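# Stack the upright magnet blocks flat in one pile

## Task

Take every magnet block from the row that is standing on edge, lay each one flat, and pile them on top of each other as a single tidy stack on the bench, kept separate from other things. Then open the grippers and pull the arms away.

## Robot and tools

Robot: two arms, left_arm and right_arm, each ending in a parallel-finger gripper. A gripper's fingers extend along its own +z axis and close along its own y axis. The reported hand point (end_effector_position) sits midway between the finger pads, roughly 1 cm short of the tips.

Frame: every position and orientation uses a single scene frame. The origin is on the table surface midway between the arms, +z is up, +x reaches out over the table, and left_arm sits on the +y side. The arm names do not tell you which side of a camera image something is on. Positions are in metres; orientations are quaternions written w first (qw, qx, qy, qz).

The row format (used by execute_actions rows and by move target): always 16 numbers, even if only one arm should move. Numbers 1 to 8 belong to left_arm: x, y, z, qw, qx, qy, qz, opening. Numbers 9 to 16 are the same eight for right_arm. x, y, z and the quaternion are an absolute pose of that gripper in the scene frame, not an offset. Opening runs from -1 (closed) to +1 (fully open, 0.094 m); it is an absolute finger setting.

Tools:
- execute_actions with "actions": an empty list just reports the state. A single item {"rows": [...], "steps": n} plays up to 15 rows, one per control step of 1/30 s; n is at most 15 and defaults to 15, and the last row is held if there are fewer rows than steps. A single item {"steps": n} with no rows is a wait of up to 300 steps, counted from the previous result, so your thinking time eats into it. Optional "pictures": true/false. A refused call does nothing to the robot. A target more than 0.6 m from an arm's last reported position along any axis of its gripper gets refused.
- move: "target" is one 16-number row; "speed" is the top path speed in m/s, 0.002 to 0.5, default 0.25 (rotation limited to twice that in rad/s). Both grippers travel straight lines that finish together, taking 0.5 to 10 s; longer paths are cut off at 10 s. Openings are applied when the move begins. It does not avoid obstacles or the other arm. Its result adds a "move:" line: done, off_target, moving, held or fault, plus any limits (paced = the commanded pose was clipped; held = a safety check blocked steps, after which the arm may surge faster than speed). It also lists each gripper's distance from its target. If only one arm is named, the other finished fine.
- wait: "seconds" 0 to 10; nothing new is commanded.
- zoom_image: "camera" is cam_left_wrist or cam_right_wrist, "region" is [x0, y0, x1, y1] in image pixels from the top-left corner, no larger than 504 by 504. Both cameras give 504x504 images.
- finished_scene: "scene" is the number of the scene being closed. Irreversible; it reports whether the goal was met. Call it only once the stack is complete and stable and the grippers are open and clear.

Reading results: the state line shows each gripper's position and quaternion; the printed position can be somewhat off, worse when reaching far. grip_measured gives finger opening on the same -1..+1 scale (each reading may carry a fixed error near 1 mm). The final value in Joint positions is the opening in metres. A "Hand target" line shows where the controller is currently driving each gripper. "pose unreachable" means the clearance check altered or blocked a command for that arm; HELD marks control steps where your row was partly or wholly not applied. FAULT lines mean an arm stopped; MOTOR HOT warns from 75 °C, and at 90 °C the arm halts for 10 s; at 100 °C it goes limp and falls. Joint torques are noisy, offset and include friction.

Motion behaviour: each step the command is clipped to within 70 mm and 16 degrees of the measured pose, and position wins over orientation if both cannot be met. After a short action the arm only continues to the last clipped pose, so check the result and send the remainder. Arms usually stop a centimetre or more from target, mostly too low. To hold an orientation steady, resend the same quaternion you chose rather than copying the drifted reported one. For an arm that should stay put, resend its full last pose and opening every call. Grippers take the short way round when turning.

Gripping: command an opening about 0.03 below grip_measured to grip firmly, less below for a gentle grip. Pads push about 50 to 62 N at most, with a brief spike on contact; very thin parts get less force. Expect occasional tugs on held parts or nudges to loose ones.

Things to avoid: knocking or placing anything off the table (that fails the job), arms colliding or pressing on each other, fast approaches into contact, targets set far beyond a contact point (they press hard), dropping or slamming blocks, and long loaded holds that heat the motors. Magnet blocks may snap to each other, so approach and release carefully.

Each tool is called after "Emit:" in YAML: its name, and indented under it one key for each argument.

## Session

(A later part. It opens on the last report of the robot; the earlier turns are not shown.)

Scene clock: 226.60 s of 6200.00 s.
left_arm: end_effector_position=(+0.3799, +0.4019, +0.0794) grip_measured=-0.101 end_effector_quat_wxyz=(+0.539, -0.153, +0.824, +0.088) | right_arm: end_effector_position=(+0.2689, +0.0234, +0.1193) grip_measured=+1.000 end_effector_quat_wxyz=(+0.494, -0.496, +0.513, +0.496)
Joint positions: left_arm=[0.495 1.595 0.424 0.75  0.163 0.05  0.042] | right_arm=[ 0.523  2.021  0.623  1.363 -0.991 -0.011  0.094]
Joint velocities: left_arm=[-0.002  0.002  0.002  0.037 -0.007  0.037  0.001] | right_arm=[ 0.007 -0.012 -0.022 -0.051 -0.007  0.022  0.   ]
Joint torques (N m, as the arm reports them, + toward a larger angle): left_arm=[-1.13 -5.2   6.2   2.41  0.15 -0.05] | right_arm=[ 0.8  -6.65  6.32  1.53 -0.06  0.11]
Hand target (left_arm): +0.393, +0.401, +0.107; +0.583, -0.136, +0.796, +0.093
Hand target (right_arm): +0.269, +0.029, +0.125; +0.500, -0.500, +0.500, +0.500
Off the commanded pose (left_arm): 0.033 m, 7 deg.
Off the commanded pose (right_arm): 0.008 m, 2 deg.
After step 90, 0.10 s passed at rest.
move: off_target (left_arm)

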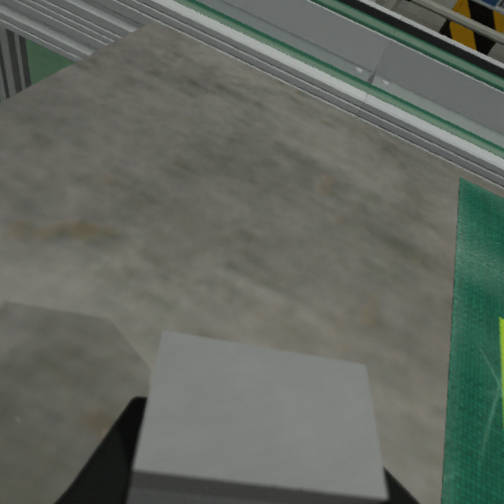

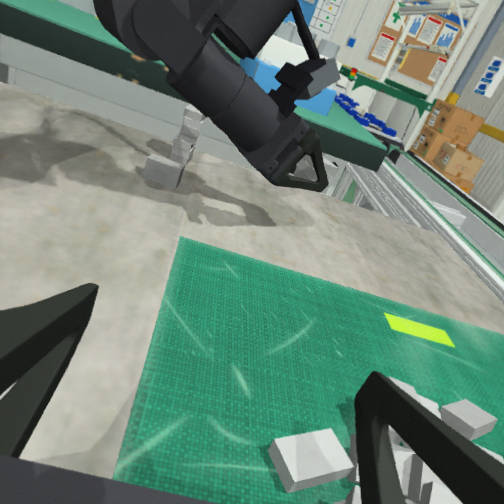

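Emit:
move:
  target: [0.395,0.400,0.062,0.5832,-0.1331,0.7954,0.0976,-0.14,0.269,0.029,0.125,-0.5,0.5,-0.5,-0.5,1]
  speed: 0.06

Emit:
zoom_image:
  camera: "cam_right_wrist"
  region: [230, 110, 390, 270]

Scene clock: 236.00 s of 6200.00 s.
left_arm: end_effector_position=(+0.3841, +0.3997, +0.0367) grip_measured=-0.101 end_effector_quat_wxyz=(+0.543, -0.149, +0.822, +0.087) | right_arm: end_effector_position=(+0.2689, +0.0234, +0.1193) grip_measured=+1.000 end_effector_quat_wxyz=(+0.494, -0.496, +0.513, +0.496)
Joint positions: left_arm=[0.485 1.85  0.387 1.051 0.163 0.05  0.042] | right_arm=[ 0.523  2.021  0.623  1.363 -0.991 -0.011  0.094]
Joint velocities: left_arm=[ 0.007  0.012 -0.002  0.007  0.007 -0.007 -0.   ] | right_arm=[ 0.002  0.002  0.002 -0.037  0.007 -0.051  0.   ]
Joint torques (N m, as the arm reports them, + toward a larger angle): left_arm=[-1.18 -6.02  4.06  2.42  0.05 -0.03] | right_arm=[ 0.82 -6.65  6.31  1.56 -0.09  0.11]
Hand target (left_arm): +0.395, +0.400, +0.061; +0.582, -0.133, +0.796, +0.096
Hand target (right_arm): +0.269, +0.029, +0.125; +0.500, -0.500, +0.500, +0.500
Off the commanded pose (left_arm): 0.028 m, 6 deg.
Off the commanded pose (right_arm): 0.008 m, 2 deg.
After step 90, 4.87 s passed at rest.
move: off_target (left_arm)

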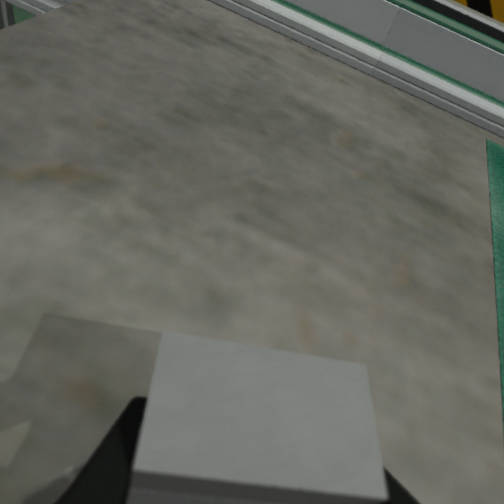

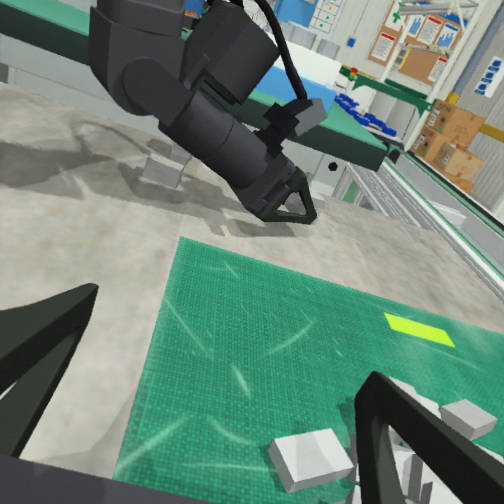

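Region (230, 110, 390, 270) of cam_right_wrist's 504x504 image, scaled by 3.150, with more detail than that image has.

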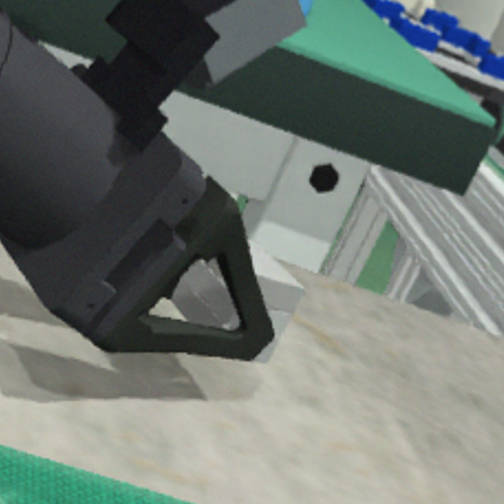

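Emit:
execute_actions:
  actions:
    - {"rows":[[0.395,0.400,0.062,0.56,-0.136,0.812,0.094,-0.14,0.269,0.029,0.125,-0.5,0.5,-0.5,-0.5,1],[0.395,0.400,0.062,0.54,-0.138,0.825,0.090,-0.14,0.269,0.029,0.125,-0.5,0.5,-0.5,-0.5,1],[0.395,0.400,0.062,0.52,-0.140,0.838,0.087,-0.14,0.269,0.029,0.125,-0.5,0.5,-0.5,-0.5,1],[0.395,0.400,0.062,0.508,-0.1414,0.8454,0.085,-0.14,0.269,0.029,0.125,-0.5,0.5,-0.5,-0.5,1]],"steps":15}

Scene clock: 259.17 s of 6200.00 s.
left_arm: end_effector_position=(+0.3790, +0.3953, +0.0344) grip_measured=-0.101 end_effector_quat_wxyz=(+0.473, -0.156, +0.864, +0.071) | right_arm: end_effector_position=(+0.2689, +0.0234, +0.1193) grip_measured=+1.000 end_effector_quat_wxyz=(+0.494, -0.496, +0.513, +0.496)
Joint positions: left_arm=[0.475 1.697 0.469 0.647 0.147 0.067 0.042] | right_arm=[ 0.523  2.021  0.623  1.363 -0.991 -0.011  0.094]
Joint velocities: left_arm=[-0.022  0.002 -0.007 -0.256 -0.022 -0.022 -0.   ] | right_arm=[-0.007  0.012  0.012 -0.007 -0.022  0.022  0.   ]
Joint torques (N m, as the arm reports them, + toward a larger angle): left_arm=[-1.12 -7.79  7.34  2.11 -0.05  0.04] | right_arm=[ 0.84 -6.64  6.35  1.53 -0.11  0.12]
Hand target (left_arm): +0.394, +0.399, +0.063; +0.508, -0.142, +0.845, +0.086
Hand target (right_arm): +0.269, +0.029, +0.125; +0.500, -0.500, +0.500, +0.500
Off the commanded pose (left_arm): 0.032 m, 5 deg.
Off the commanded pose (right_arm): 0.008 m, 2 deg.
Steps of this call (steps 1 to 90: nothing new was sent; then 19.67 s passed at rest; steps 91 to 105: all 15 steps of this action). Readings (end_effector_position):
91: left_arm (+0.3834, +0.3994, +0.0361) | right_arm (+0.2689, +0.0234, +0.1193)
92: left_arm (+0.3818, +0.3986, +0.0349) | right_arm (+0.2689, +0.0234, +0.1193)
94: left_arm (+0.3790, +0.3965, +0.0351) | right_arm (+0.2689, +0.0234, +0.1193)
98: left_arm (+0.3842, +0.3971, +0.0465) | right_arm (+0.2689, +0.0234, +0.1193)
105: the state above

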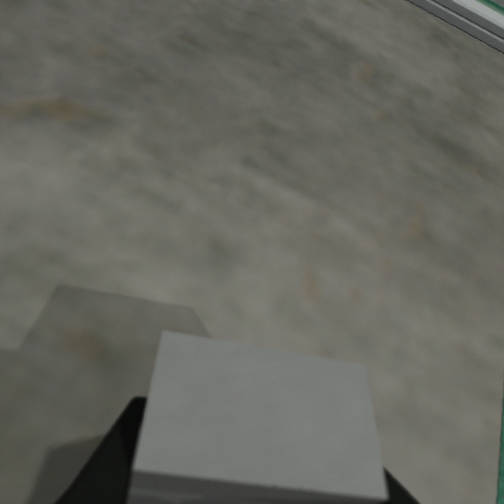

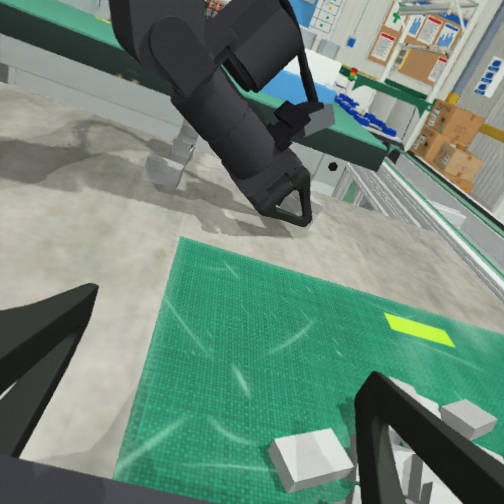

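Emit:
execute_actions:
  actions:
    - {"rows":[[0.392,0.399,0.058,0.508,-0.1414,0.8454,0.085,-0.14,0.269,0.029,0.125,-0.5,0.5,-0.5,-0.5,1]],"steps":10}

Emit:
zoom_image:
  camera: "cam_right_wrist"
  region: [230, 110, 390, 270]

Scene clock: 267.30 s of 6200.00 s.
left_arm: end_effector_position=(+0.3753, +0.3936, +0.0283) grip_measured=-0.101 end_effector_quat_wxyz=(+0.460, -0.159, +0.871, +0.068) | right_arm: end_effector_position=(+0.2689, +0.0234, +0.1193) grip_measured=+1.000 end_effector_quat_wxyz=(+0.494, -0.496, +0.513, +0.496)
Joint positions: left_arm=[0.475 1.697 0.469 0.617 0.145 0.068 0.042] | right_arm=[ 0.523  2.021  0.623  1.363 -0.991 -0.011  0.094]
Joint velocities: left_arm=[ 0.007 -0.012  0.002 -0.066 -0.007  0.037 -0.   ] | right_arm=[ 0.007  0.002  0.007  0.007  0.037 -0.007  0.   ]
Joint torques (N m, as the arm reports them, + toward a larger angle): left_arm=[-0.78 -7.01  5.85  2.23  0.07  0.05] | right_arm=[ 0.78 -6.61  6.32  1.54 -0.07  0.11]
Hand target (left_arm): +0.391, +0.398, +0.058; +0.507, -0.142, +0.846, +0.084
Hand target (right_arm): +0.269, +0.029, +0.125; +0.500, -0.500, +0.500, +0.500
Off the commanded pose (left_arm): 0.034 m, 7 deg.
Off the commanded pose (right_arm): 0.008 m, 2 deg.
Steps of this call (steps 1 to 90: nothing new was sent; then 4.80 s passed at rest; steps 91 to 100: all 10 steps of this action). Readings (end_effector_position):
91: left_arm (+0.3753, +0.3936, +0.0283) | right_arm (+0.2689, +0.0234, +0.1193)
92: left_arm (+0.3753, +0.3936, +0.0283) | right_arm (+0.2689, +0.0234, +0.1193)
94: left_arm (+0.3753, +0.3936, +0.0283) | right_arm (+0.2689, +0.0234, +0.1193)
98: left_arm (+0.3753, +0.3936, +0.0283) | right_arm (+0.2689, +0.0234, +0.1193)
100: the state above

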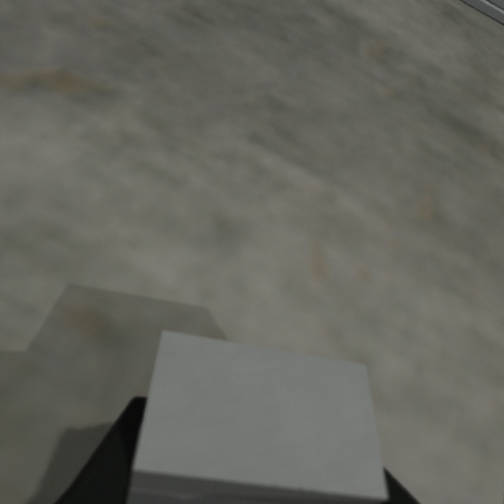

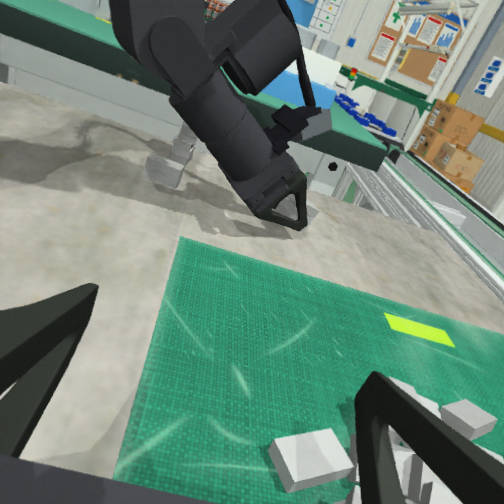

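Region (230, 110, 390, 270) of cam_right_wrist's 504x504 image, scaled by 3.150, with more detail than that image has.

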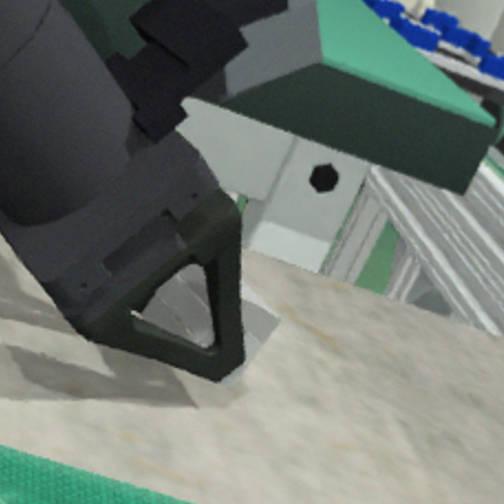

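Emit:
execute_actions:
  actions:
    - {"rows":[[0.392,0.399,0.056,0.508,-0.1414,0.8454,0.085,-0.14,0.269,0.029,0.125,-0.5,0.5,-0.5,-0.5,1],[0.392,0.399,0.054,0.508,-0.1414,0.8454,0.085,-0.14,0.269,0.029,0.125,-0.5,0.5,-0.5,-0.5,1],[0.392,0.399,0.052,0.508,-0.1414,0.8454,0.085,-0.14,0.269,0.029,0.125,-0.5,0.5,-0.5,-0.5,1],[0.392,0.399,0.050,0.508,-0.1414,0.8454,0.085,-0.14,0.269,0.029,0.125,-0.5,0.5,-0.5,-0.5,1],[0.392,0.399,0.048,0.508,-0.1414,0.8454,0.085,-0.14,0.269,0.029,0.125,-0.5,0.5,-0.5,-0.5,1]],"steps":15}

Emit:
zoom_image:
  camera: "cam_right_wrist"
  region: [230, 110, 390, 270]

Scene clock: 274.40 s of 6200.00 s.
left_arm: end_effector_position=(+0.3787, +0.3954, +0.0256) grip_measured=-0.101 end_effector_quat_wxyz=(+0.466, -0.157, +0.868, +0.070) | right_arm: end_effector_position=(+0.2689, +0.0234, +0.1193) grip_measured=+1.000 end_effector_quat_wxyz=(+0.494, -0.496, +0.513, +0.496)
Joint positions: left_arm=[0.475 1.731 0.469 0.667 0.145 0.069 0.042] | right_arm=[ 0.523  2.021  0.623  1.363 -0.991 -0.011  0.094]
Joint velocities: left_arm=[-0.002 -0.012 -0.002  0.037  0.007 -0.037 -0.   ] | right_arm=[0.002 0.002 0.007 0.007 0.051 0.022 0.   ]
Joint torques (N m, as the arm reports them, + toward a larger angle): left_arm=[-0.8  -5.98  4.9   2.22  0.05  0.05] | right_arm=[ 0.71 -6.69  6.33  1.54 -0.1   0.12]
Hand target (left_arm): +0.391, +0.399, +0.048; +0.507, -0.142, +0.846, +0.084
Hand target (right_arm): +0.269, +0.029, +0.125; +0.500, -0.500, +0.500, +0.500
Off the commanded pose (left_arm): 0.026 m, 6 deg.
Off the commanded pose (right_arm): 0.008 m, 2 deg.
Steps of this call (steps 1 to 90: nothing new was sent; then 3.60 s passed at rest; steps 91 to 105: all 15 steps of this action). Readings (end_effector_position):
91: left_arm (+0.3754, +0.3936, +0.0285) | right_arm (+0.2689, +0.0234, +0.1193)
92: left_arm (+0.3756, +0.3938, +0.0289) | right_arm (+0.2689, +0.0234, +0.1193)
94: left_arm (+0.3766, +0.3943, +0.0293) | right_arm (+0.2689, +0.0234, +0.1193)
98: left_arm (+0.3778, +0.3949, +0.0256) | right_arm (+0.2689, +0.0234, +0.1193)
105: the state above

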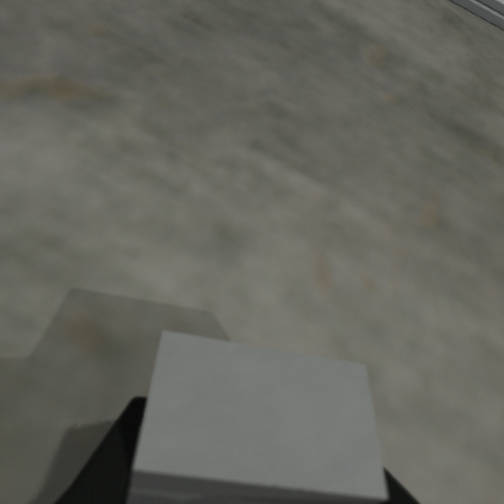

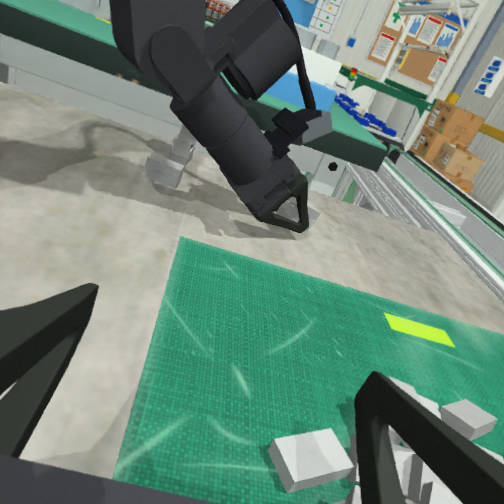

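Region (230, 110, 390, 270) of cam_right_wrist's 504x504 image, scaled by 3.150, with more detail than that image has.

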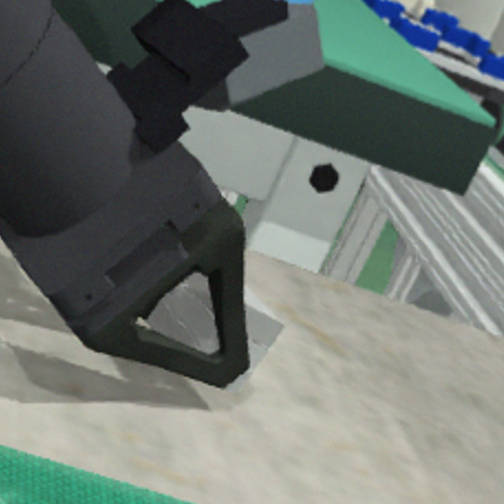

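Continue lowering.

Emit:
execute_actions:
  actions:
    - {"rows":[[0.392,0.399,0.046,0.508,-0.1414,0.8454,0.085,-0.14,0.269,0.029,0.125,-0.5,0.5,-0.5,-0.5,1],[0.392,0.399,0.044,0.508,-0.1414,0.8454,0.085,-0.14,0.269,0.029,0.125,-0.5,0.5,-0.5,-0.5,1],[0.392,0.399,0.042,0.508,-0.1414,0.8454,0.085,-0.14,0.269,0.029,0.125,-0.5,0.5,-0.5,-0.5,1],[0.392,0.399,0.040,0.508,-0.1414,0.8454,0.085,-0.14,0.269,0.029,0.125,-0.5,0.5,-0.5,-0.5,1]],"steps":15}

Emit:
zoom_image:
  camera: "cam_right_wrist"
  region: [250, 160, 350, 260]

Scene clock: 281.00 s of 6200.00 s.
left_arm: end_effector_position=(+0.3776, +0.3949, +0.0165) grip_measured=-0.101 end_effector_quat_wxyz=(+0.465, -0.157, +0.868, +0.070) | right_arm: end_effector_position=(+0.2689, +0.0234, +0.1193) grip_measured=+1.000 end_effector_quat_wxyz=(+0.494, -0.496, +0.513, +0.496)
Joint positions: left_arm=[0.475 1.772 0.457 0.718 0.145 0.069 0.042] | right_arm=[ 0.523  2.021  0.623  1.363 -0.991 -0.011  0.094]
Joint velocities: left_arm=[ 0.012  0.012 -0.007  0.037  0.037  0.051  0.   ] | right_arm=[ 0.002  0.002 -0.002 -0.007 -0.037 -0.007  0.   ]
Joint torques (N m, as the arm reports them, + toward a larger angle): left_arm=[-0.74 -6.21  4.83  2.25  0.05  0.03] | right_arm=[ 0.8  -6.56  6.28  1.55 -0.09  0.11]
Hand target (left_arm): +0.391, +0.399, +0.040; +0.507, -0.142, +0.846, +0.084
Hand target (right_arm): +0.269, +0.029, +0.125; +0.500, -0.500, +0.500, +0.500
Off the commanded pose (left_arm): 0.028 m, 6 deg.
Off the commanded pose (right_arm): 0.008 m, 2 deg.
Steps of this call (steps 1 to 90: nothing new was sent; then 3.10 s passed at rest; steps 91 to 105: all 15 steps of this action). Readings (end_effector_position):
91: left_arm (+0.3795, +0.3959, +0.0268) | right_arm (+0.2689, +0.0234, +0.1193)
92: left_arm (+0.3798, +0.3961, +0.0266) | right_arm (+0.2689, +0.0234, +0.1193)
94: left_arm (+0.3805, +0.3964, +0.0246) | right_arm (+0.2689, +0.0234, +0.1193)
98: left_arm (+0.3784, +0.3953, +0.0172) | right_arm (+0.2689, +0.0234, +0.1193)
105: the state above

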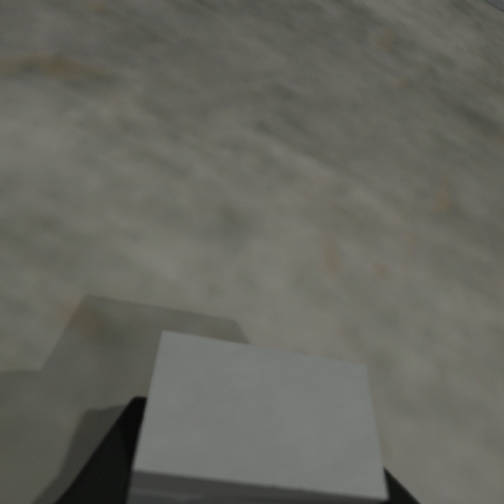

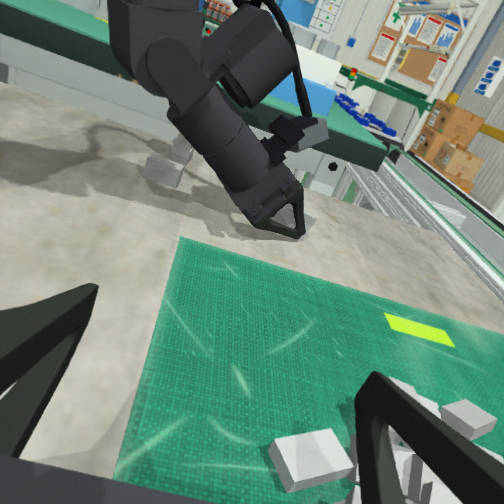

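Region (250, 160, 350, 260) of cam_right_wrist's 504x504 image, scaled by 5.040, with more detail than that image has.

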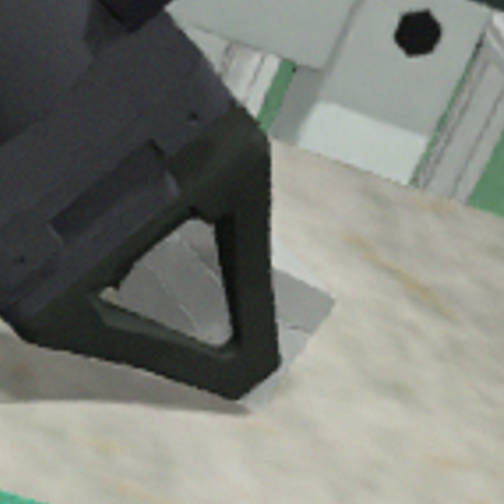

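Emit:
execute_actions:
  actions: []

Scene clock: 296.37 s of 6200.00 s.
left_arm: end_effector_position=(+0.3781, +0.3951, +0.0174) grip_measured=-0.101 end_effector_quat_wxyz=(+0.467, -0.157, +0.867, +0.071) | right_arm: end_effector_position=(+0.2689, +0.0234, +0.1193) grip_measured=+1.000 end_effector_quat_wxyz=(+0.494, -0.496, +0.513, +0.496)
Joint positions: left_arm=[0.475 1.772 0.457 0.722 0.145 0.069 0.042] | right_arm=[ 0.523  2.021  0.623  1.363 -0.991 -0.011  0.094]
Joint velocities: left_arm=[-0.007 -0.002  0.017 -0.051 -0.022  0.007  0.   ] | right_arm=[-0.007 -0.007  0.002  0.007  0.022 -0.022  0.   ]
Joint torques (N m, as the arm reports them, + toward a larger angle): left_arm=[-0.79 -6.16  4.9   2.27  0.06  0.04] | right_arm=[ 0.72 -6.58  6.31  1.55 -0.08  0.11]
Hand target (left_arm): +0.391, +0.399, +0.040; +0.507, -0.142, +0.846, +0.084
Hand target (right_arm): +0.269, +0.029, +0.125; +0.500, -0.500, +0.500, +0.500
Off the commanded pose (left_arm): 0.027 m, 6 deg.
Off the commanded pose (right_arm): 0.008 m, 2 deg.
Steps of this call (steps 1 to 90: nothing new was sent; then 12.37 s passed at rest). Readings (end_effector_position):
1: left_arm (+0.3777, +0.3949, +0.0168) | right_arm (+0.2689, +0.0234, +0.1193)
2: left_arm (+0.3778, +0.3950, +0.0169) | right_arm (+0.2689, +0.0234, +0.1193)
4: left_arm (+0.3780, +0.3951, +0.0172) | right_arm (+0.2689, +0.0234, +0.1193)
8: left_arm (+0.3781, +0.3951, +0.0173) | right_arm (+0.2689, +0.0234, +0.1193)
90: the state above

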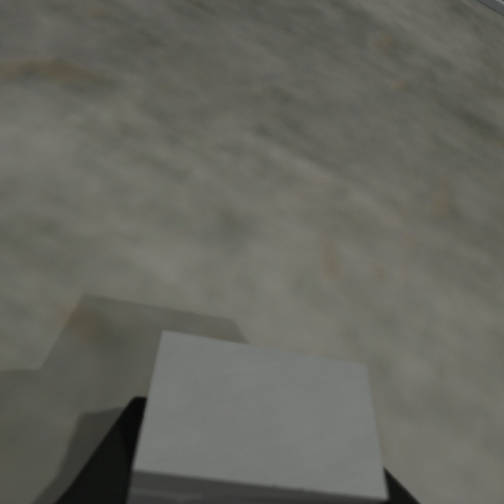

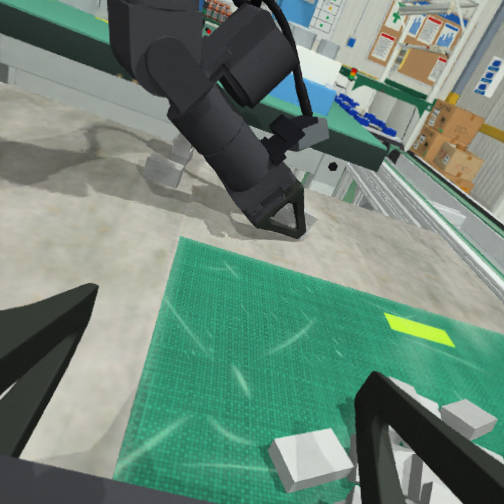

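Emit:
execute_actions:
  actions:
    - {"rows": [[0.392,0.399,0.036,0.508,-0.1414,0.8454,0.085,-0.14,0.269,0.029,0.125,-0.5,0.5,-0.5,-0.5,1]], "steps": 15}
  pictures: false

Scene clock: 299.07 s of 6200.00 s.
left_arm: end_effector_position=(+0.3792, +0.3957, +0.0149) grip_measured=-0.101 end_effector_quat_wxyz=(+0.469, -0.156, +0.866, +0.072) | right_arm: end_effector_position=(+0.2689, +0.0234, +0.1193) grip_measured=+1.000 end_effector_quat_wxyz=(+0.494, -0.496, +0.513, +0.496)
Joint positions: left_arm=[0.475 1.791 0.457 0.745 0.145 0.069 0.042] | right_arm=[ 0.523  2.021  0.623  1.363 -0.991 -0.011  0.094]
Joint velocities: left_arm=[ 0.007 -0.002 -0.017 -0.066  0.051  0.022  0.001] | right_arm=[-0.022 -0.007  0.002 -0.037 -0.007  0.022  0.   ]
Joint torques (N m, as the arm reports them, + toward a larger angle): left_arm=[-0.78 -6.03  4.57  2.27  0.05  0.03] | right_arm=[ 0.76 -6.57  6.35  1.55 -0.08  0.11]
Hand target (left_arm): +0.391, +0.399, +0.036; +0.507, -0.142, +0.846, +0.084
Hand target (right_arm): +0.269, +0.029, +0.125; +0.500, -0.500, +0.500, +0.500
Off the commanded pose (left_arm): 0.025 m, 6 deg.
Off the commanded pose (right_arm): 0.008 m, 2 deg.
Steps of this call (steps 1 to 66: nothing new was sent; steps 67 to 81: all 15 steps of this action). Readings (end_effector_position):
67: left_arm (+0.3783, +0.3953, +0.0172) | right_arm (+0.2689, +0.0234, +0.1193)
68: left_arm (+0.3786, +0.3954, +0.0168) | right_arm (+0.2689, +0.0234, +0.1193)
70: left_arm (+0.3786, +0.3954, +0.0150) | right_arm (+0.2689, +0.0234, +0.1193)
74: left_arm (+0.3791, +0.3957, +0.0151) | right_arm (+0.2689, +0.0234, +0.1193)
81: the state above

Contact seems reached. Releasing slowly.

Emit:
execute_actions:
  actions:
    - {"rows": [[0.392,0.399,0.036,0.508,-0.1414,0.8454,0.085,-0.11,0.269,0.029,0.125,-0.5,0.5,-0.5,-0.5,1],[0.392,0.399,0.036,0.508,-0.1414,0.8454,0.085,-0.11,0.269,0.029,0.125,-0.5,0.5,-0.5,-0.5,1],[0.392,0.399,0.036,0.508,-0.1414,0.8454,0.085,-0.10,0.269,0.029,0.125,-0.5,0.5,-0.5,-0.5,1],[0.392,0.399,0.036,0.508,-0.1414,0.8454,0.085,-0.10,0.269,0.029,0.125,-0.5,0.5,-0.5,-0.5,1],[0.392,0.399,0.036,0.508,-0.1414,0.8454,0.085,-0.09,0.269,0.029,0.125,-0.5,0.5,-0.5,-0.5,1],[0.392,0.399,0.036,0.508,-0.1414,0.8454,0.085,-0.09,0.269,0.029,0.125,-0.5,0.5,-0.5,-0.5,1],[0.392,0.399,0.036,0.508,-0.1414,0.8454,0.085,-0.08,0.269,0.029,0.125,-0.5,0.5,-0.5,-0.5,1],[0.392,0.399,0.036,0.508,-0.1414,0.8454,0.085,-0.08,0.269,0.029,0.125,-0.5,0.5,-0.5,-0.5,1],[0.392,0.399,0.036,0.508,-0.1414,0.8454,0.085,-0.06,0.269,0.029,0.125,-0.5,0.5,-0.5,-0.5,1],[0.392,0.399,0.036,0.508,-0.1414,0.8454,0.085,-0.06,0.269,0.029,0.125,-0.5,0.5,-0.5,-0.5,1],[0.392,0.399,0.036,0.508,-0.1414,0.8454,0.085,-0.03,0.269,0.029,0.125,-0.5,0.5,-0.5,-0.5,1],[0.392,0.399,0.036,0.508,-0.1414,0.8454,0.085,0.0,0.269,0.029,0.125,-0.5,0.5,-0.5,-0.5,1],[0.392,0.399,0.036,0.508,-0.1414,0.8454,0.085,0.05,0.269,0.029,0.125,-0.5,0.5,-0.5,-0.5,1],[0.392,0.399,0.036,0.508,-0.1414,0.8454,0.085,0.15,0.269,0.029,0.125,-0.5,0.5,-0.5,-0.5,1],[0.392,0.399,0.036,0.508,-0.1414,0.8454,0.085,0.3,0.269,0.029,0.125,-0.5,0.5,-0.5,-0.5,1]], "steps": 15}

Emit:
zoom_image:
  camera: "cam_right_wrist"
  region: [230, 130, 390, 270]

Scene clock: 308.43 s of 6200.00 s.
left_arm: end_effector_position=(+0.3841, +0.3985, +0.0237) grip_measured=+0.232 end_effector_quat_wxyz=(+0.486, -0.153, +0.857, +0.077) | right_arm: end_effector_position=(+0.2689, +0.0234, +0.1193) grip_measured=+1.000 end_effector_quat_wxyz=(+0.494, -0.496, +0.513, +0.496)
Joint positions: left_arm=[0.475 1.791 0.457 0.787 0.145 0.069 0.058] | right_arm=[ 0.523  2.021  0.623  1.363 -0.991 -0.011  0.094]
Joint velocities: left_arm=[-0.007 -0.002  0.007  0.066  0.037  0.022  0.132] | right_arm=[-0.017 -0.012 -0.002 -0.066 -0.037 -0.007  0.   ]
Joint torques (N m, as the arm reports them, + toward a larger angle): left_arm=[-0.8  -5.75  4.68  1.75  0.04  0.05] | right_arm=[ 0.8  -6.62  6.37  1.54 -0.09  0.1 ]
Hand target (left_arm): +0.392, +0.399, +0.036; +0.508, -0.142, +0.846, +0.084
Hand target (right_arm): +0.269, +0.029, +0.125; +0.500, -0.500, +0.500, +0.500
Off the commanded pose (left_arm): 0.015 m, 3 deg.
Off the commanded pose (right_arm): 0.008 m, 2 deg.
Steps of this call (steps 1 to 90: nothing new was sent; then 5.87 s passed at rest; steps 91 to 105: all 15 steps of this action). Readings (end_effector_position):
91: left_arm (+0.3793, +0.3958, +0.0151) | right_arm (+0.2689, +0.0234, +0.1193)
92: left_arm (+0.3793, +0.3958, +0.0151) | right_arm (+0.2689, +0.0234, +0.1193)
94: left_arm (+0.3793, +0.3958, +0.0151) | right_arm (+0.2689, +0.0234, +0.1193)
98: left_arm (+0.3793, +0.3958, +0.0151) | right_arm (+0.2689, +0.0234, +0.1193)
105: the state above

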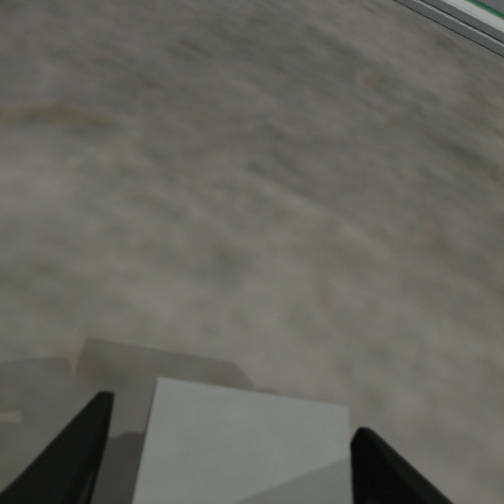

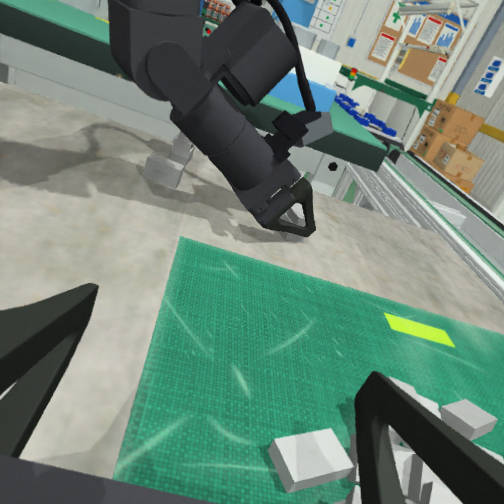

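Region (230, 130, 390, 270) of cam_right_wrist's 504x504 image, scaled by 3.150, with more detail than that image has; it fills the top 441 rows of this view, and the rest is white.

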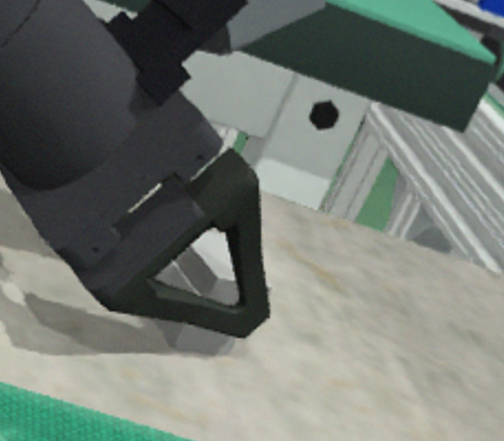

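Released; lifting straight up and then retreating toward the pick spot.

Emit:
move:
  target: [0.388,0.399,0.12,0.508,-0.1414,0.8454,0.085,0.45,0.269,0.029,0.125,-0.5,0.5,-0.5,-0.5,1]
  speed: 0.12

Emit:
zoom_image:
  camera: "cam_right_wrist"
  region: [230, 130, 390, 270]

Scene clock: 313.43 s of 6200.00 s.
left_arm: end_effector_position=(+0.3804, +0.3964, +0.0999) grip_measured=+0.448 end_effector_quat_wxyz=(+0.485, -0.152, +0.858, +0.078) | right_arm: end_effector_position=(+0.2689, +0.0234, +0.1193) grip_measured=+1.000 end_effector_quat_wxyz=(+0.494, -0.496, +0.513, +0.496)
Joint positions: left_arm=[0.475 1.45  0.563 0.337 0.145 0.072 0.068] | right_arm=[ 0.523  2.021  0.623  1.363 -0.991 -0.011  0.094]
Joint velocities: left_arm=[-0.012 -0.007 -0.002 -0.022  0.037 -0.022 -0.   ] | right_arm=[-0.017 -0.017 -0.017  0.007 -0.022  0.022  0.   ]
Joint torques (N m, as the arm reports them, + toward a larger angle): left_arm=[-0.1  -6.31  8.42  1.55  0.1   0.05] | right_arm=[ 0.82 -6.63  6.27  1.55 -0.07  0.1 ]
Hand target (left_arm): +0.388, +0.399, +0.121; +0.508, -0.142, +0.845, +0.085
Hand target (right_arm): +0.269, +0.029, +0.125; +0.500, -0.500, +0.500, +0.500
Off the commanded pose (left_arm): 0.022 m, 3 deg.
Off the commanded pose (right_arm): 0.008 m, 2 deg.
After step 90, 0.57 s passed at rest.
move: off_target (left_arm)

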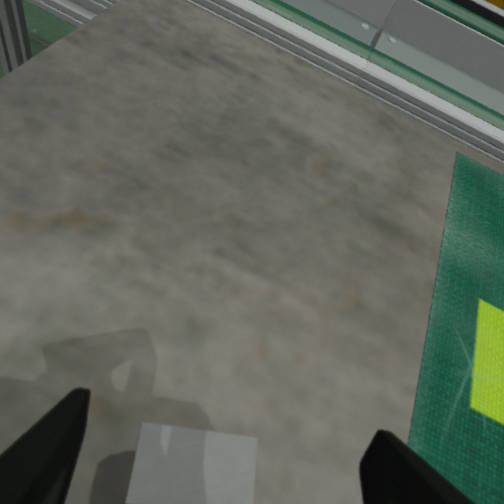

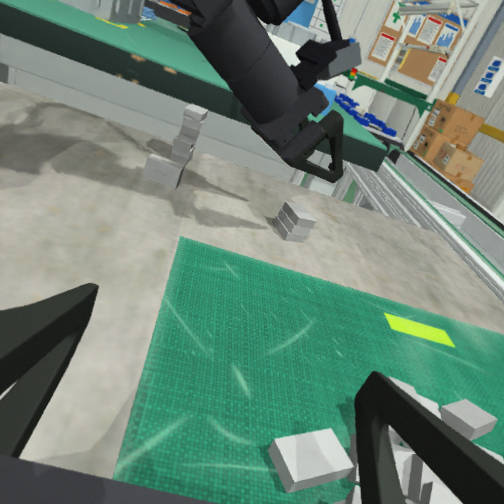

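Region (230, 130, 390, 270) of cam_right_wrist's 504x504 image, scaled by 3.150, with more detail than that image has; it fills the top 441 rows of this view, and the rest is white.

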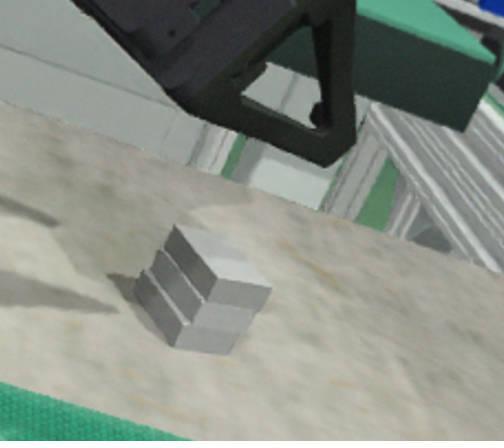

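Emit:
move:
  target: [0.213,0.432,0.13,-0.1295,-0.6558,0.7347,-0.1156,0.4,0.269,0.029,0.125,-0.5,0.5,-0.5,-0.5,1]
  speed: 0.25

Emit:
zoom_image:
  camera: "cam_right_wrist"
  region: [100, 40, 260, 240]

Scene clock: 322.37 s of 6200.00 s.
left_arm: end_effector_position=(+0.2094, +0.4269, +0.1242) grip_measured=+0.402 end_effector_quat_wxyz=(-0.123, -0.650, +0.743, -0.104) | right_arm: end_effector_position=(+0.2689, +0.0234, +0.1193) grip_measured=+1.000 end_effector_quat_wxyz=(+0.494, -0.496, +0.513, +0.496)
Joint positions: left_arm=[ 0.879  1.856  1.57  -1.57   0.156 -0.505  0.066] | right_arm=[ 0.523  2.021  0.623  1.363 -0.991 -0.011  0.094]
Joint velocities: left_arm=[ 0.007  0.002 -0.007  0.022 -0.022  0.037 -0.   ] | right_arm=[-0.012  0.002  0.007 -0.022  0.022  0.007  0.   ]
Joint torques (N m, as the arm reports them, + toward a larger angle): left_arm=[ 0.8  -7.44  7.67 -0.36  0.16 -0.1 ] | right_arm=[ 0.77 -6.61  6.36  1.52 -0.08  0.13]
Hand target (left_arm): +0.210, +0.430, +0.131; -0.115, -0.656, +0.738, -0.107
Hand target (right_arm): +0.269, +0.029, +0.125; +0.500, -0.500, +0.500, +0.500
Off the commanded pose (left_arm): 0.009 m, 2 deg.
Off the commanded pose (right_arm): 0.008 m, 2 deg.
joint sent to its limit (left arm) — the command would take joint 4 (wrist pitch) past its lower limit, so that joint was sent only as far as its limit.
After step 90, 2.03 s passed at rest.
move: done

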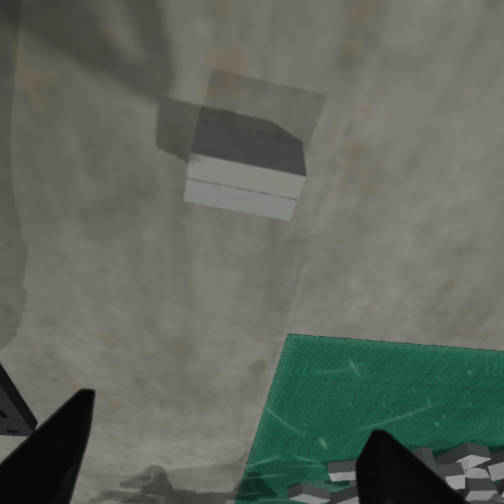

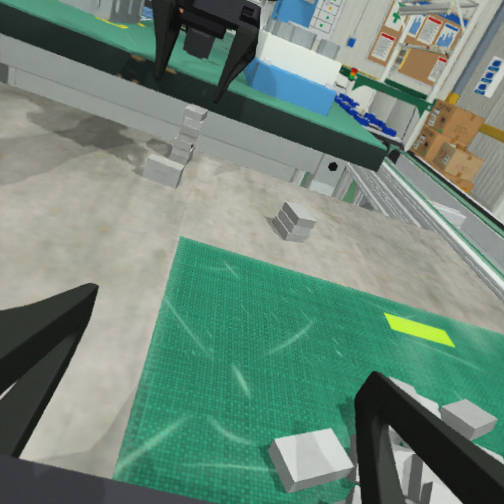

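Region (100, 40, 260, 240) of cam_right_wrist's 504x504 image, scaled by 2.520, with more detail than that image has; it fills the left 403 columns of this view, and the rest is white.

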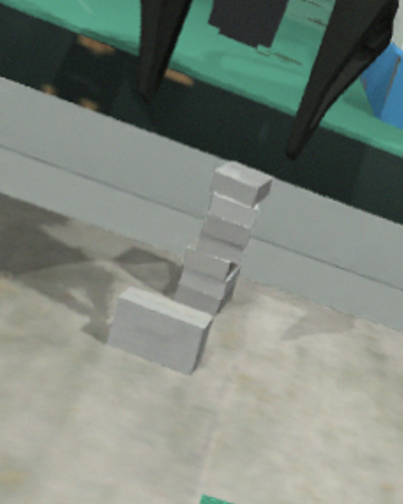

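Emit:
move:
  target: [0.214,0.433,0.065,-0.1295,-0.6558,0.7347,-0.1156,0.4,0.269,0.029,0.125,-0.5,0.5,-0.5,-0.5,1]
  speed: 0.15

Emit:
zoom_image:
  camera: "cam_right_wrist"
  region: [100, 40, 260, 240]

Scene clock: 336.53 s of 6200.00 s.
left_arm: end_effector_position=(+0.2123, +0.4282, +0.0645) grip_measured=+0.402 end_effector_quat_wxyz=(-0.143, -0.650, +0.738, -0.112) | right_arm: end_effector_position=(+0.2689, +0.0234, +0.1193) grip_measured=+1.000 end_effector_quat_wxyz=(+0.494, -0.496, +0.513, +0.496)
Joint positions: left_arm=[ 0.879  1.943  1.433 -1.389  0.164 -0.507  0.066] | right_arm=[ 0.523  2.021  0.623  1.363 -0.991 -0.011  0.094]
Joint velocities: left_arm=[ 0.007 -0.002 -0.002  0.007  0.007  0.066  0.   ] | right_arm=[ 0.002 -0.017 -0.002 -0.081 -0.037  0.007  0.   ]
Joint torques (N m, as the arm reports them, + toward a larger angle): left_arm=[ 1.11 -8.22  5.04 -0.14  0.17 -0.04] | right_arm=[ 0.72 -6.59  6.34  1.55 -0.08  0.11]
Hand target (left_arm): +0.214, +0.433, +0.065; -0.130, -0.656, +0.735, -0.116
Hand target (right_arm): +0.269, +0.029, +0.125; +0.500, -0.500, +0.500, +0.500
Off the commanded pose (left_arm): 0.005 m, 2 deg.
Off the commanded pose (right_arm): 0.008 m, 2 deg.
After step 90, 10.20 s passed at rest.
move: done

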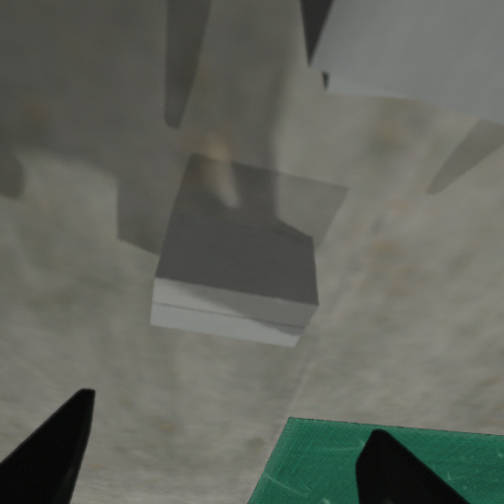

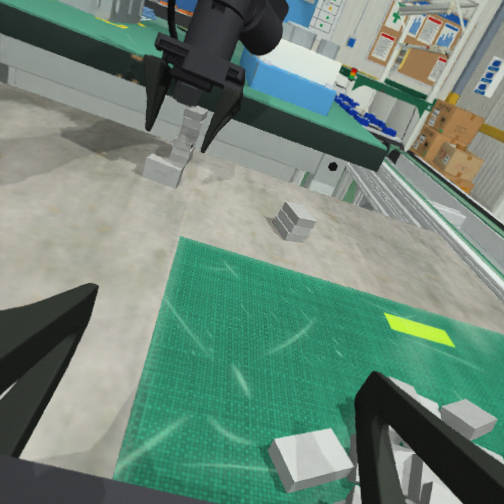

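Region (100, 40, 260, 240) of cam_right_wrist's 504x504 image, scaled by 2.520, with more detail than that image has; it fills the left 403 columns of this view, and the rest is white.

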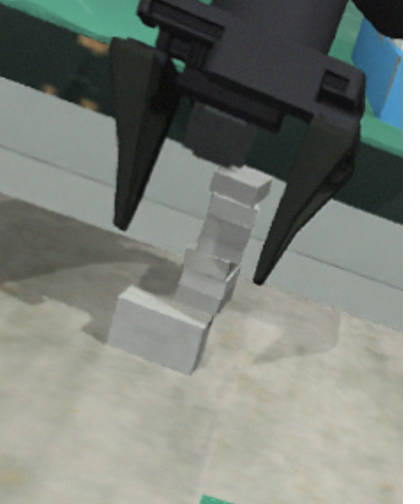

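Emit:
move:
  target: [0.213,0.432,0.07,0.1614,-0.650,0.7283,0.1441,0.4,0.269,0.029,0.125,-0.5,0.5,-0.5,-0.5,1]
  speed: 0.2

Emit:
zoom_image:
  camera: "cam_right_wrist"
  region: [100, 40, 260, 240]

Scene clock: 371.53 s of 6200.00 s.
left_arm: end_effector_position=(+0.2100, +0.4285, +0.0626) grip_measured=+0.402 end_effector_quat_wxyz=(+0.142, -0.654, +0.730, +0.134) | right_arm: end_effector_position=(+0.2689, +0.0234, +0.1193) grip_measured=+1.000 end_effector_quat_wxyz=(+0.494, -0.496, +0.513, +0.496)
Joint positions: left_arm=[ 0.595  1.395  0.817 -0.729 -0.296 -0.797  0.066] | right_arm=[ 0.523  2.021  0.623  1.363 -0.991 -0.011  0.094]
Joint velocities: left_arm=[ 0.007 -0.002  0.002 -0.11  -0.11  -0.022 -0.   ] | right_arm=[-0.027  0.007 -0.007 -0.081  0.007 -0.022  0.   ]
Joint torques (N m, as the arm reports them, + toward a larger angle): left_arm=[-1.15 -5.87  5.87  0.82 -0.36 -0.09] | right_arm=[ 0.8  -6.65  6.31  1.53 -0.1   0.11]
Hand target (left_arm): +0.214, +0.432, +0.071; +0.165, -0.653, +0.725, +0.143
Hand target (right_arm): +0.269, +0.029, +0.125; +0.500, -0.500, +0.500, +0.500
Off the commanded pose (left_arm): 0.009 m, 3 deg.
Off the commanded pose (right_arm): 0.008 m, 2 deg.
After step 90, 29.37 s passed at rest.
move: off_target (left_arm)

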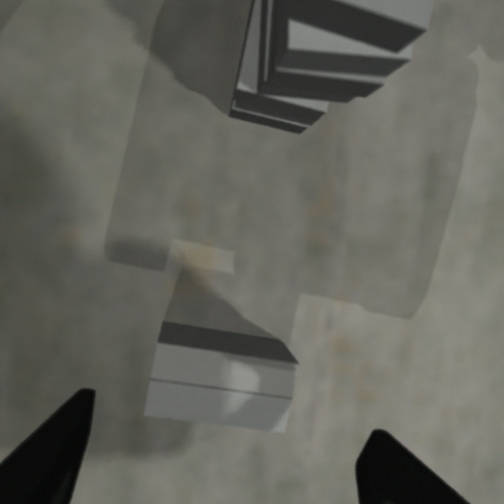

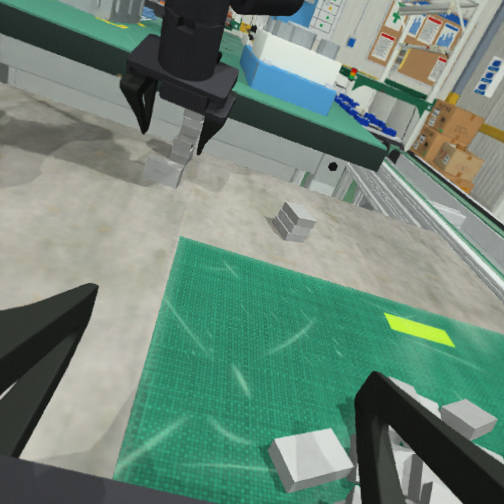

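Region (100, 40, 260, 240) of cam_right_wrist's 504x504 image, scaled by 2.520, with more detail than that image has; it fills the left 403 columns of this view, and the rest is white.

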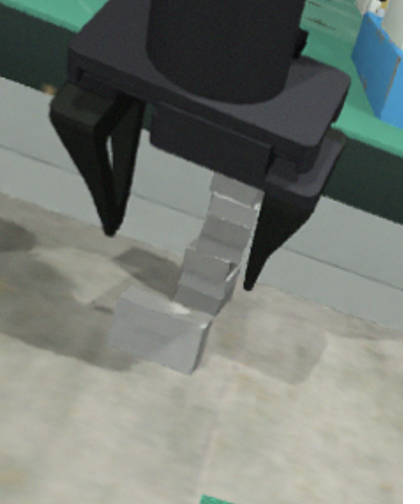

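Emit:
move:
  target: [0.212,0.435,0.027,0.1614,-0.650,0.7283,0.1441,0.4,0.269,0.029,0.125,-0.5,0.5,-0.5,-0.5,1]
  speed: 0.08

Emit:
zoom_image:
  camera: "cam_right_wrist"
  region: [100, 60, 260, 240]

Scene clock: 383.30 s of 6200.00 s.
left_arm: end_effector_position=(+0.2116, +0.4299, +0.0262) grip_measured=+0.402 end_effector_quat_wxyz=(+0.155, -0.652, +0.730, +0.134) | right_arm: end_effector_position=(+0.2689, +0.0234, +0.1193) grip_measured=+1.000 end_effector_quat_wxyz=(+0.494, -0.496, +0.513, +0.496)
Joint positions: left_arm=[ 0.595  1.45   0.696 -0.527 -0.297 -0.79   0.066] | right_arm=[ 0.523  2.021  0.623  1.363 -0.991 -0.011  0.094]
Joint velocities: left_arm=[-0.017 -0.012  0.007  0.051  0.007  0.007  0.   ] | right_arm=[-0.007  0.002 -0.012  0.007 -0.095  0.051  0.   ]
Joint torques (N m, as the arm reports them, + toward a larger angle): left_arm=[ 0.08 -3.35  5.65  0.86 -0.32  0.04] | right_arm=[ 0.8  -6.67  6.35  1.54 -0.09  0.1 ]
Hand target (left_arm): +0.212, +0.435, +0.027; +0.161, -0.650, +0.728, +0.144
Hand target (right_arm): +0.269, +0.029, +0.125; +0.500, -0.500, +0.500, +0.500
Off the commanded pose (left_arm): 0.005 m, 1 deg.
Off the commanded pose (right_arm): 0.008 m, 2 deg.
After step 90, 7.70 s passed at rest.
move: done

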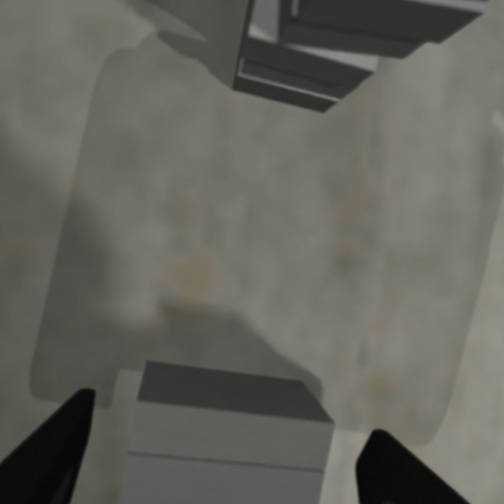

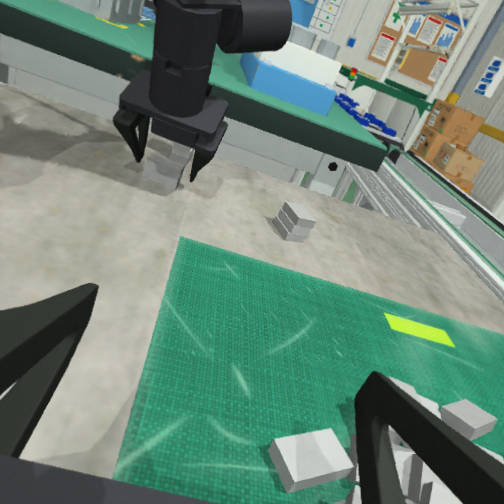

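Region (100, 60, 260, 240) of cam_right_wrist's 504x504 image, scaled by 2.800, with more detail than that image has.

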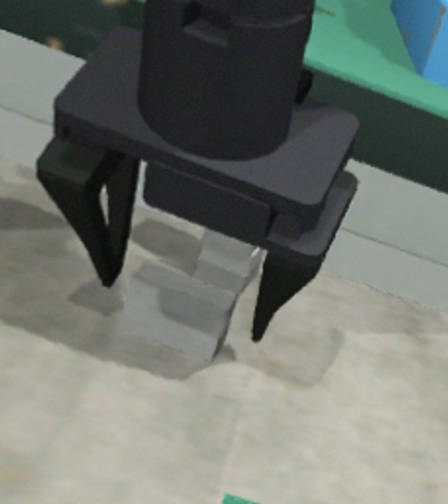

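Emit:
move:
  target: [0.2105,0.437,0.017,0.1614,-0.650,0.7283,0.1441,0.4,0.269,0.029,0.125,-0.5,0.5,-0.5,-0.5,1]
  speed: 0.04

Emit:
zoom_image:
  camera: "cam_right_wrist"
  region: [100, 60, 260, 240]

Scene clock: 398.70 s of 6200.00 s.
left_arm: end_effector_position=(+0.2126, +0.4304, +0.0169) grip_measured=+0.402 end_effector_quat_wxyz=(+0.156, -0.648, +0.733, +0.134) | right_arm: end_effector_position=(+0.2689, +0.0234, +0.1193) grip_measured=+1.000 end_effector_quat_wxyz=(+0.494, -0.496, +0.513, +0.496)
Joint positions: left_arm=[ 0.595  1.472  0.672 -0.475 -0.296 -0.78   0.066] | right_arm=[ 0.523  2.021  0.623  1.363 -0.991 -0.011  0.094]
Joint velocities: left_arm=[-0.007  0.007  0.017  0.081  0.007 -0.037  0.001] | right_arm=[-0.002 -0.007  0.002  0.007  0.022  0.037  0.   ]
Joint torques (N m, as the arm reports them, + toward a larger angle): left_arm=[ 1.04 -3.5   5.45  0.86 -0.31  0.02] | right_arm=[ 0.8  -6.58  6.32  1.53 -0.08  0.13]
Hand target (left_arm): +0.210, +0.437, +0.017; +0.161, -0.650, +0.728, +0.144
Hand target (right_arm): +0.269, +0.029, +0.125; +0.500, -0.500, +0.500, +0.500
Off the commanded pose (left_arm): 0.007 m, 1 deg.
Off the commanded pose (right_arm): 0.008 m, 2 deg.
After step 90, 11.50 s passed at rest.
move: done

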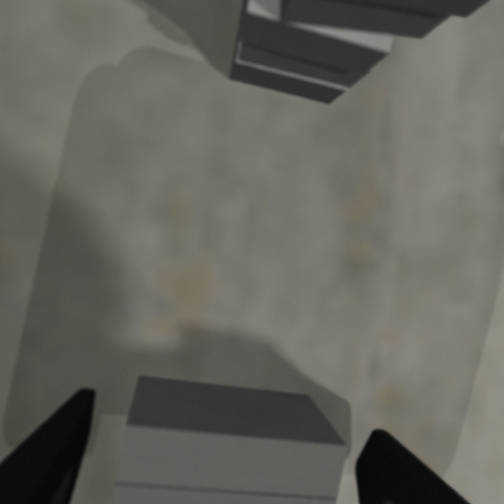

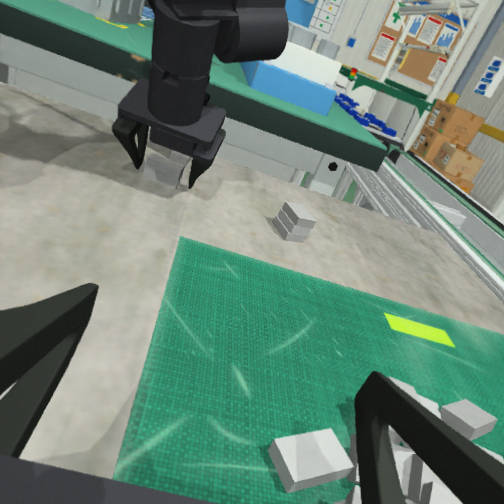

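Region (100, 60, 260, 240) of cam_right_wrist's 504x504 image, scaled by 2.800, with more detail than that image has.

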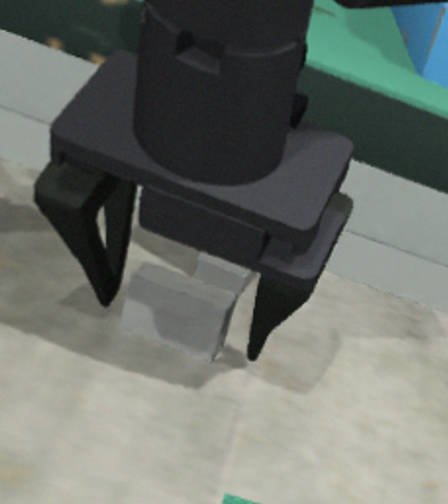

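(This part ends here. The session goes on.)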